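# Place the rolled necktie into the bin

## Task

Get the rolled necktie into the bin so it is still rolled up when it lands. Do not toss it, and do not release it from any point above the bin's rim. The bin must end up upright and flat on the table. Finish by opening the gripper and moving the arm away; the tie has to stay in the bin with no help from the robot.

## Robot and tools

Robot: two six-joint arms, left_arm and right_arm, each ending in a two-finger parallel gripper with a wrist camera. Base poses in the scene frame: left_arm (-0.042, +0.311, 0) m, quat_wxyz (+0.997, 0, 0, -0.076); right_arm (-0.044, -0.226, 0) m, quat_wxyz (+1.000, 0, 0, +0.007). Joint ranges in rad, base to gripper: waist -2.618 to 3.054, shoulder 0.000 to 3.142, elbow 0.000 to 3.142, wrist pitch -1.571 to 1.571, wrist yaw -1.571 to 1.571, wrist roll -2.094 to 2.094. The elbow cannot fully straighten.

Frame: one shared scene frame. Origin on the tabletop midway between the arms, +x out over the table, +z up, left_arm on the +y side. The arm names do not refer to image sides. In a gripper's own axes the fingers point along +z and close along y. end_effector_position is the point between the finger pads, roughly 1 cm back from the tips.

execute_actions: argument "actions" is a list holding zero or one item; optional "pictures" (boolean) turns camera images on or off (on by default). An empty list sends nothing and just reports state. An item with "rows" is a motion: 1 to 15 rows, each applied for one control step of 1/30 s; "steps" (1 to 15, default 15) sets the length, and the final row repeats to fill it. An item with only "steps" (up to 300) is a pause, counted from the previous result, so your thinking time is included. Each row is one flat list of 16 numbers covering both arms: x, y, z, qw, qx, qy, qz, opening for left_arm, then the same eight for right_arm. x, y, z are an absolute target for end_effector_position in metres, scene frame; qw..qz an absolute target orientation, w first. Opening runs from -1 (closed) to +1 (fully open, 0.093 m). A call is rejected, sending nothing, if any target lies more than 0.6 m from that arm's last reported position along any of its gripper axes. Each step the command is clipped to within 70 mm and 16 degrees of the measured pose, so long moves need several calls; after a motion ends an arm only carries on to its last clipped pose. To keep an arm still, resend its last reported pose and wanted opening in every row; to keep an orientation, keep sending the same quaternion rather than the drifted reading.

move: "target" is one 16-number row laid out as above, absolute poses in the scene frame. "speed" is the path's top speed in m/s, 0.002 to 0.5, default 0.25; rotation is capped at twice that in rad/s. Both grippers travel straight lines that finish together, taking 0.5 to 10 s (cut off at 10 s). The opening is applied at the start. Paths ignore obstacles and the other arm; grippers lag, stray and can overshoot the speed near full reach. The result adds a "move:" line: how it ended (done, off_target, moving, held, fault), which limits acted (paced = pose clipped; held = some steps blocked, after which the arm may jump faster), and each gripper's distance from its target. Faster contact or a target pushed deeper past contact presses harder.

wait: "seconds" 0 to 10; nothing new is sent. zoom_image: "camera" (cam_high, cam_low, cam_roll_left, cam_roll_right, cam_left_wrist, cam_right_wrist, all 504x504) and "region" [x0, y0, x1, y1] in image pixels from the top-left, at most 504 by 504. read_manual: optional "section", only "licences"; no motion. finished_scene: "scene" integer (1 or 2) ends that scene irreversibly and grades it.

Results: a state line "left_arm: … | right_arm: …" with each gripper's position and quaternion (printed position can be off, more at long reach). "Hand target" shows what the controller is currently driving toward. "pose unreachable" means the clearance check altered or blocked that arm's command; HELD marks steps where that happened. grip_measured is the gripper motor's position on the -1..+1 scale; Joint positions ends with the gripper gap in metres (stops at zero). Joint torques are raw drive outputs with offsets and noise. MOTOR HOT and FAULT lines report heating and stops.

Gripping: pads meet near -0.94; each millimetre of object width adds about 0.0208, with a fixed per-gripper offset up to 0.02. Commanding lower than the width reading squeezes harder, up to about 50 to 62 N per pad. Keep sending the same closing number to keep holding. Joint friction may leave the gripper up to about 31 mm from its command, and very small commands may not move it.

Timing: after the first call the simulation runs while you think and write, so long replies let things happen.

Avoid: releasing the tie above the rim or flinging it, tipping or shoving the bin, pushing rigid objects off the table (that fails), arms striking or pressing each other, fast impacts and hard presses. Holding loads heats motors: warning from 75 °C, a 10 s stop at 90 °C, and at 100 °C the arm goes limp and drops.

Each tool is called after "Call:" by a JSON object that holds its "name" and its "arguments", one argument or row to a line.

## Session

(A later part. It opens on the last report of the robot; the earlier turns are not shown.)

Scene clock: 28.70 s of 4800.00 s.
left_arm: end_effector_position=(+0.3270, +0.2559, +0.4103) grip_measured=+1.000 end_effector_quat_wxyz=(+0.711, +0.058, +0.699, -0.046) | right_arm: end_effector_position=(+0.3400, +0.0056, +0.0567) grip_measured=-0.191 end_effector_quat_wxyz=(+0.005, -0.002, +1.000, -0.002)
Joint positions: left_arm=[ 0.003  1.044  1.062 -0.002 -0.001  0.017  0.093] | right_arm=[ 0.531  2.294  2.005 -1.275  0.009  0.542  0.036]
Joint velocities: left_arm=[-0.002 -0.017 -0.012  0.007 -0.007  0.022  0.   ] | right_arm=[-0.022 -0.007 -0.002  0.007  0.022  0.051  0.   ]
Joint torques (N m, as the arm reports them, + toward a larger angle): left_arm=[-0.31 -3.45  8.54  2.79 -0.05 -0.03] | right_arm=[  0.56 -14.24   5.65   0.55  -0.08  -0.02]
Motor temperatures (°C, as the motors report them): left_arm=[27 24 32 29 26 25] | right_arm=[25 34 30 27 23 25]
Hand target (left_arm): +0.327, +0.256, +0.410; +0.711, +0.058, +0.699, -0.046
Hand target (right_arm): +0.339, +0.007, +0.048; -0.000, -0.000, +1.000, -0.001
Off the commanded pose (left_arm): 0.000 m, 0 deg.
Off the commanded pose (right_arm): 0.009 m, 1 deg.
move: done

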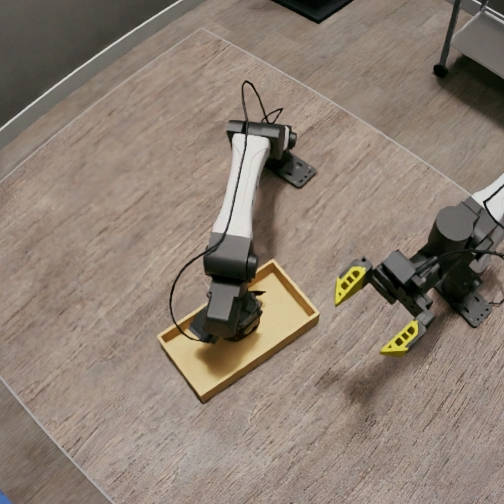

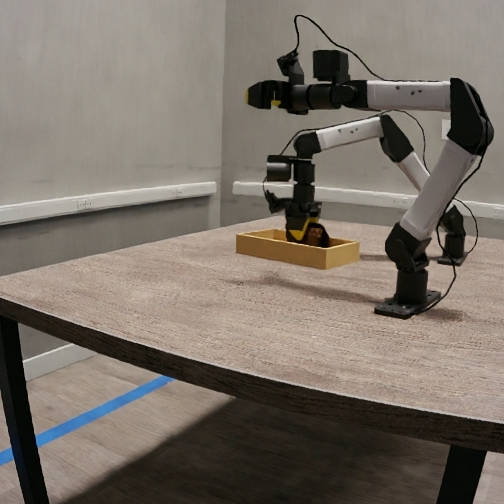

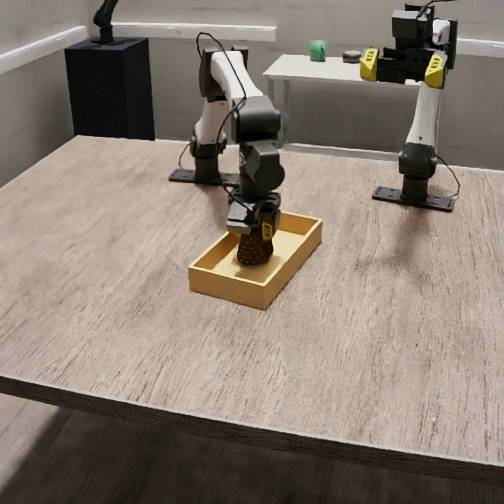

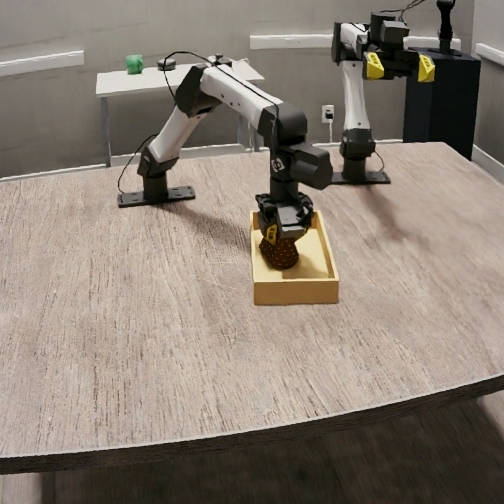

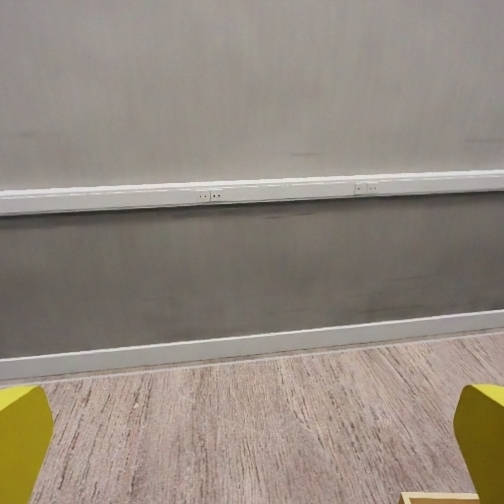

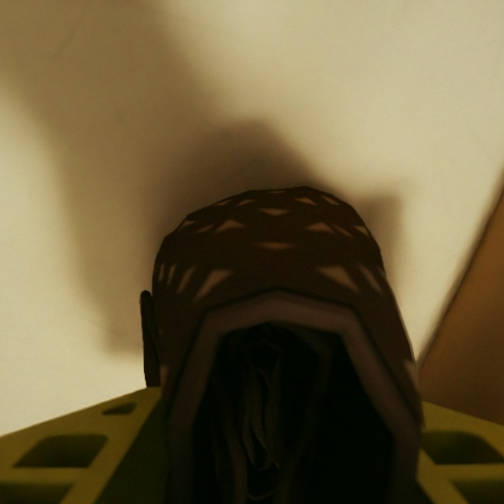

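Shift toward the centre, release.

Call:
{"name": "move", "arguments": {
  "target": [0.327,0.256,0.41,0.711,0.058,0.699,-0.046,1,0.34,0.03,0.045,0,0,1,0,-0.2],
  "speed": 0.05
}}

Call:
{"name": "move", "arguments": {
  "target": [0.327,0.256,0.41,0.711,0.058,0.699,-0.046,1,0.34,0.03,0.045,0,0,1,0,1]
}}

Call:
{"name": "move", "arguments": {
  "target": [0.327,0.256,0.41,0.711,0.058,0.699,-0.046,1,0.33,0.02,0.17,0,0,1,0,1],
  "speed": 0.12
}}

Call:
{"name": "finished_scene", "arguments": {
  "scene": 1
}}

Scene clock: 32.17 s of 4800.00 s.
left_arm: end_effector_position=(+0.3270, +0.2559, +0.4103) grip_measured=+1.000 end_effector_quat_wxyz=(+0.711, +0.058, +0.699, -0.046) | right_arm: end_effector_position=(+0.3431, +0.0231, +0.0530) grip_measured=-0.191 end_effector_quat_wxyz=(+0.010, +0.003, +1.000, +0.001)
Joint positions: left_arm=[ 0.003  1.044  1.062 -0.002 -0.001  0.017  0.093] | right_arm=[ 0.56   2.339  2.068 -1.281  0.009  0.58   0.036]
Joint velocities: left_arm=[-0.012  0.012  0.017 -0.007  0.007  0.081  0.   ] | right_arm=[-0.017 -0.007  0.012 -0.095  0.022  0.037 -0.   ]
Joint torques (N m, as the arm reports them, + toward a larger angle): left_arm=[-0.31 -3.44  8.54  2.79 -0.05 -0.04] | right_arm=[  1.42 -13.31   7.98   0.36  -0.06  -0.01]
Motor temperatures (°C, as the motors report them): left_arm=[27 24 32 30 26 25] | right_arm=[25 35 30 27 23 25]
Hand target (left_arm): +0.327, +0.256, +0.410; +0.711, +0.058, +0.699, -0.046
Hand target (right_arm): +0.340, +0.030, +0.045; +0.000, -0.000, +1.000, -0.000
Off the commanded pose (left_arm): 0.000 m, 0 deg.
Off the commanded pose (right_arm): 0.011 m, 1 deg.
move: off_target (right_arm)

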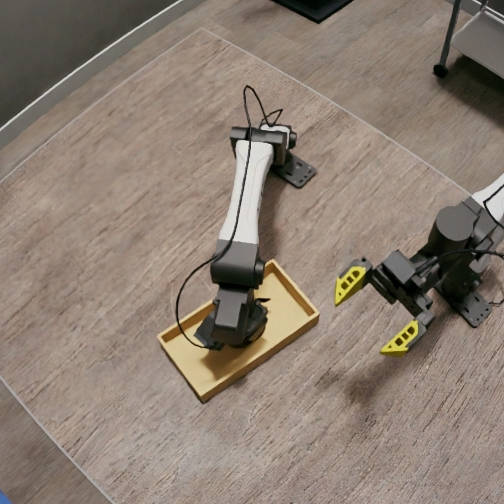

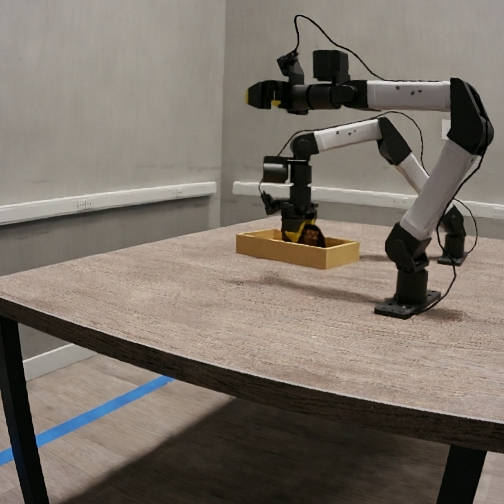

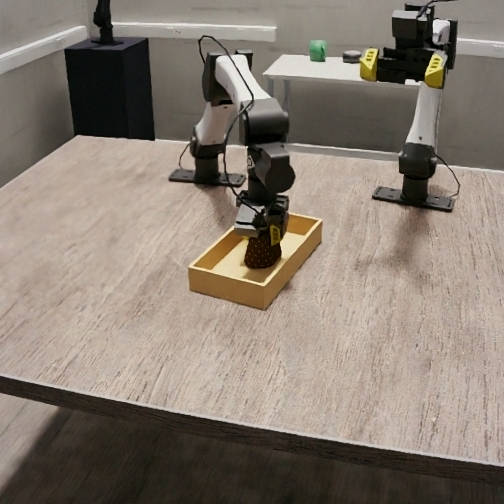

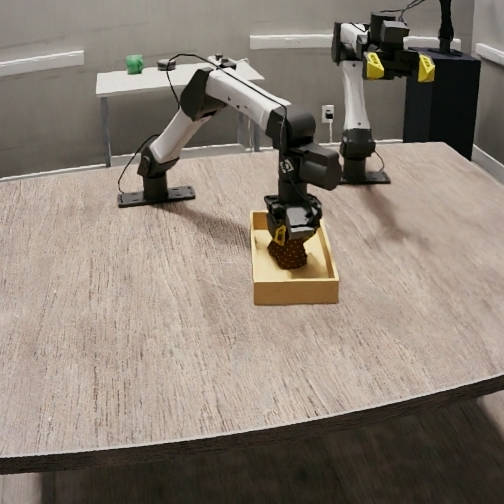

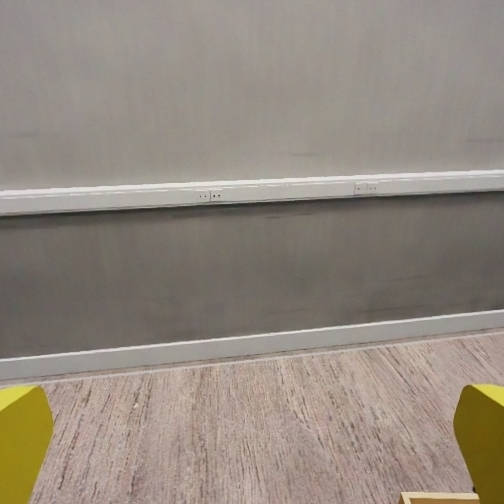

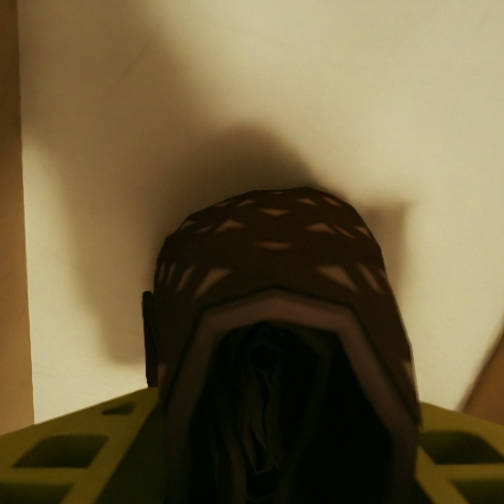

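Scene clock: 32.93 s of 4800.00 s.
left_arm: end_effector_position=(+0.3270, +0.2559, +0.4103) grip_measured=+1.000 end_effector_quat_wxyz=(+0.711, +0.058, +0.699, -0.046) | right_arm: end_effector_position=(+0.3423, +0.0227, +0.0464) grip_measured=+1.000 end_effector_quat_wxyz=(+0.004, +0.004, +1.000, -0.003)
Joint positions: left_arm=[ 0.003  1.044  1.062 -0.002 -0.001  0.017  0.093] | right_arm=[ 0.56   2.355  2.068 -1.281  0.009  0.581  0.093]
Joint velocities: left_arm=[-0.012 -0.012 -0.002 -0.022  0.022 -0.007  0.   ] | right_arm=[ 0.012 -0.007 -0.007  0.007 -0.007  0.037  0.   ]
Joint torques (N m, as the arm reports them, + toward a larger angle): left_arm=[-0.32 -3.42  8.57  2.78 -0.05 -0.03] | right_arm=[  1.5  -14.41   8.22   0.3   -0.11  -0.09]
Motor temperatures (°C, as the motors report them): left_arm=[27 24 32 30 26 25] | right_arm=[25 35 30 27 23 25]
Hand target (left_arm): +0.327, +0.256, +0.410; +0.711, +0.058, +0.699, -0.046
Hand target (right_arm): +0.340, +0.030, +0.045; +0.000, -0.000, +1.000, +0.000
Off the commanded pose (left_arm): 0.000 m, 0 deg.
Off the commanded pose (right_arm): 0.008 m, 1 deg.
move: done

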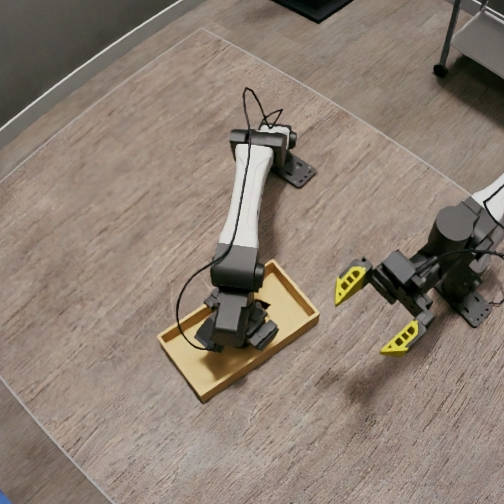

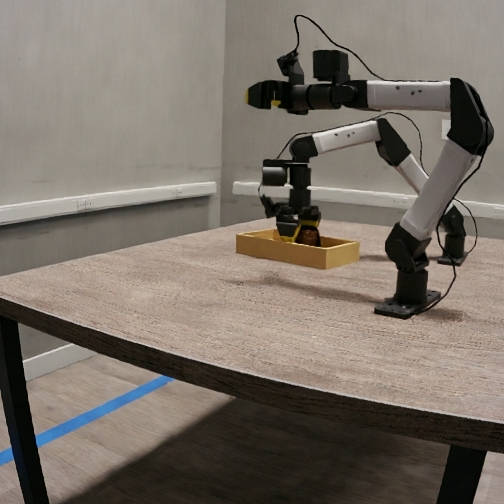

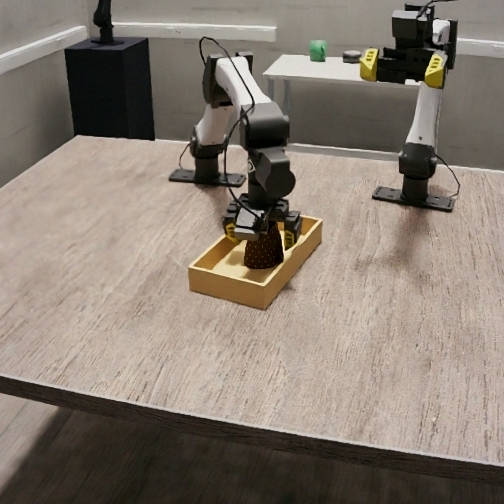

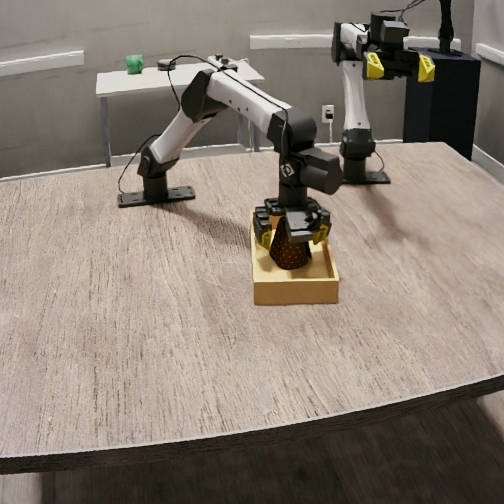

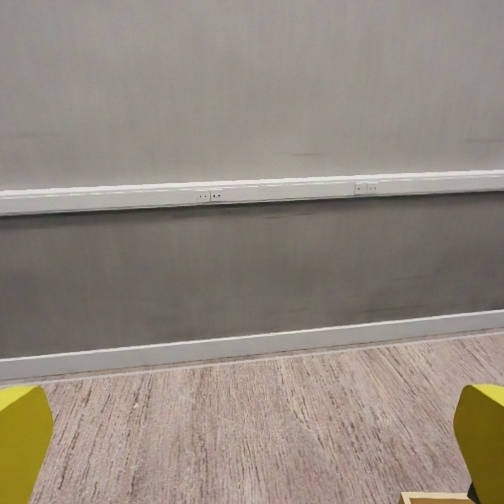

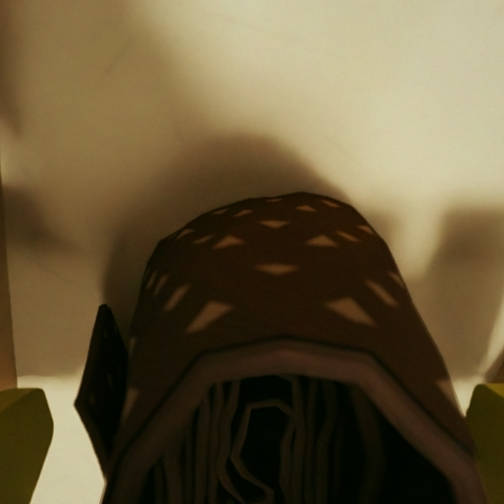

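Scene clock: 34.37 s of 4800.00 s.
left_arm: end_effector_position=(+0.3270, +0.2559, +0.4103) grip_measured=+1.000 end_effector_quat_wxyz=(+0.711, +0.058, +0.699, -0.046) | right_arm: end_effector_position=(+0.3345, +0.0177, +0.1648) grip_measured=+1.000 end_effector_quat_wxyz=(+0.052, +0.004, +0.998, +0.029)
Joint positions: left_arm=[ 0.003  1.044  1.062 -0.002 -0.001  0.017  0.093] | right_arm=[ 0.56   2.238  2.341 -1.554  0.009  0.581  0.093]
Joint velocities: left_arm=[ 0.012  0.002 -0.007  0.007 -0.037 -0.051  0.   ] | right_arm=[-0.012  0.002 -0.002 -0.007 -0.066  0.022  0.   ]
Joint torques (N m, as the arm reports them, + toward a larger angle): left_arm=[-0.31 -3.41  8.52  2.78 -0.05 -0.03] | right_arm=[  0.76 -14.42   7.93   0.46  -0.11  -0.09]
Motor temperatures (°C, as the motors report them): left_arm=[27 24 32 30 26 25] | right_arm=[25 36 30 27 23 25]
Hand target (left_arm): +0.327, +0.256, +0.410; +0.711, +0.058, +0.699, -0.046
Hand target (right_arm): +0.331, +0.020, +0.169; +0.051, +0.000, +0.998, +0.033
Off the commanded pose (left_arm): 0.000 m, 0 deg.
Off the commanded pose (right_arm): 0.007 m, 7 deg.
joint sent to its limit (right arm) — the command would take joint 4 (wrist pitch) past its lower limit, so that joint was sent only as far as its limit.
move: off_target (right_arm)

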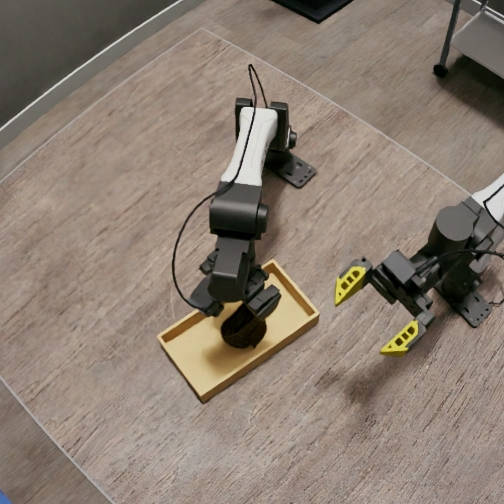

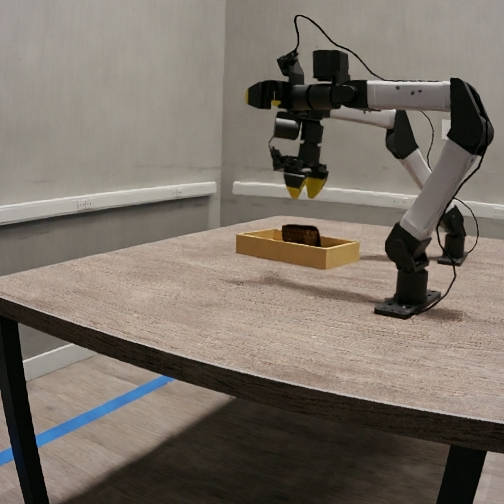

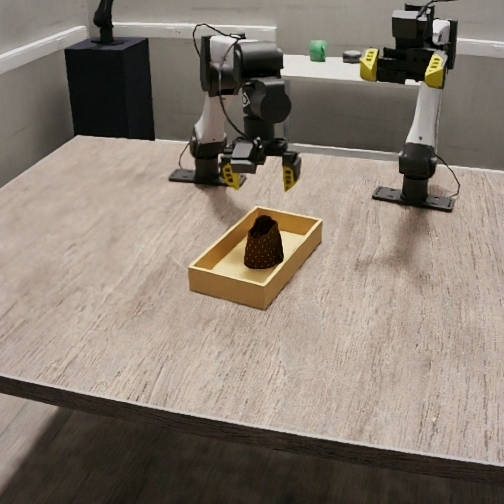

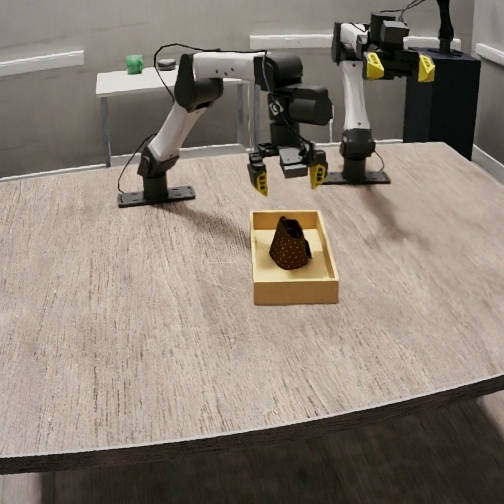

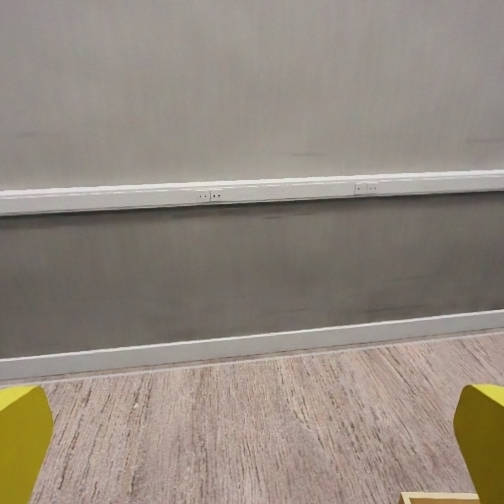

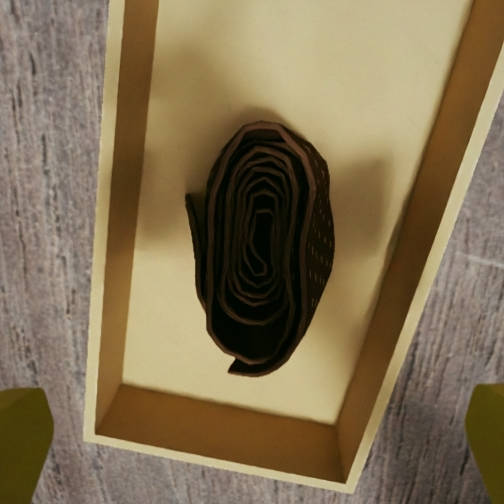

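The scene is finished: the task was done.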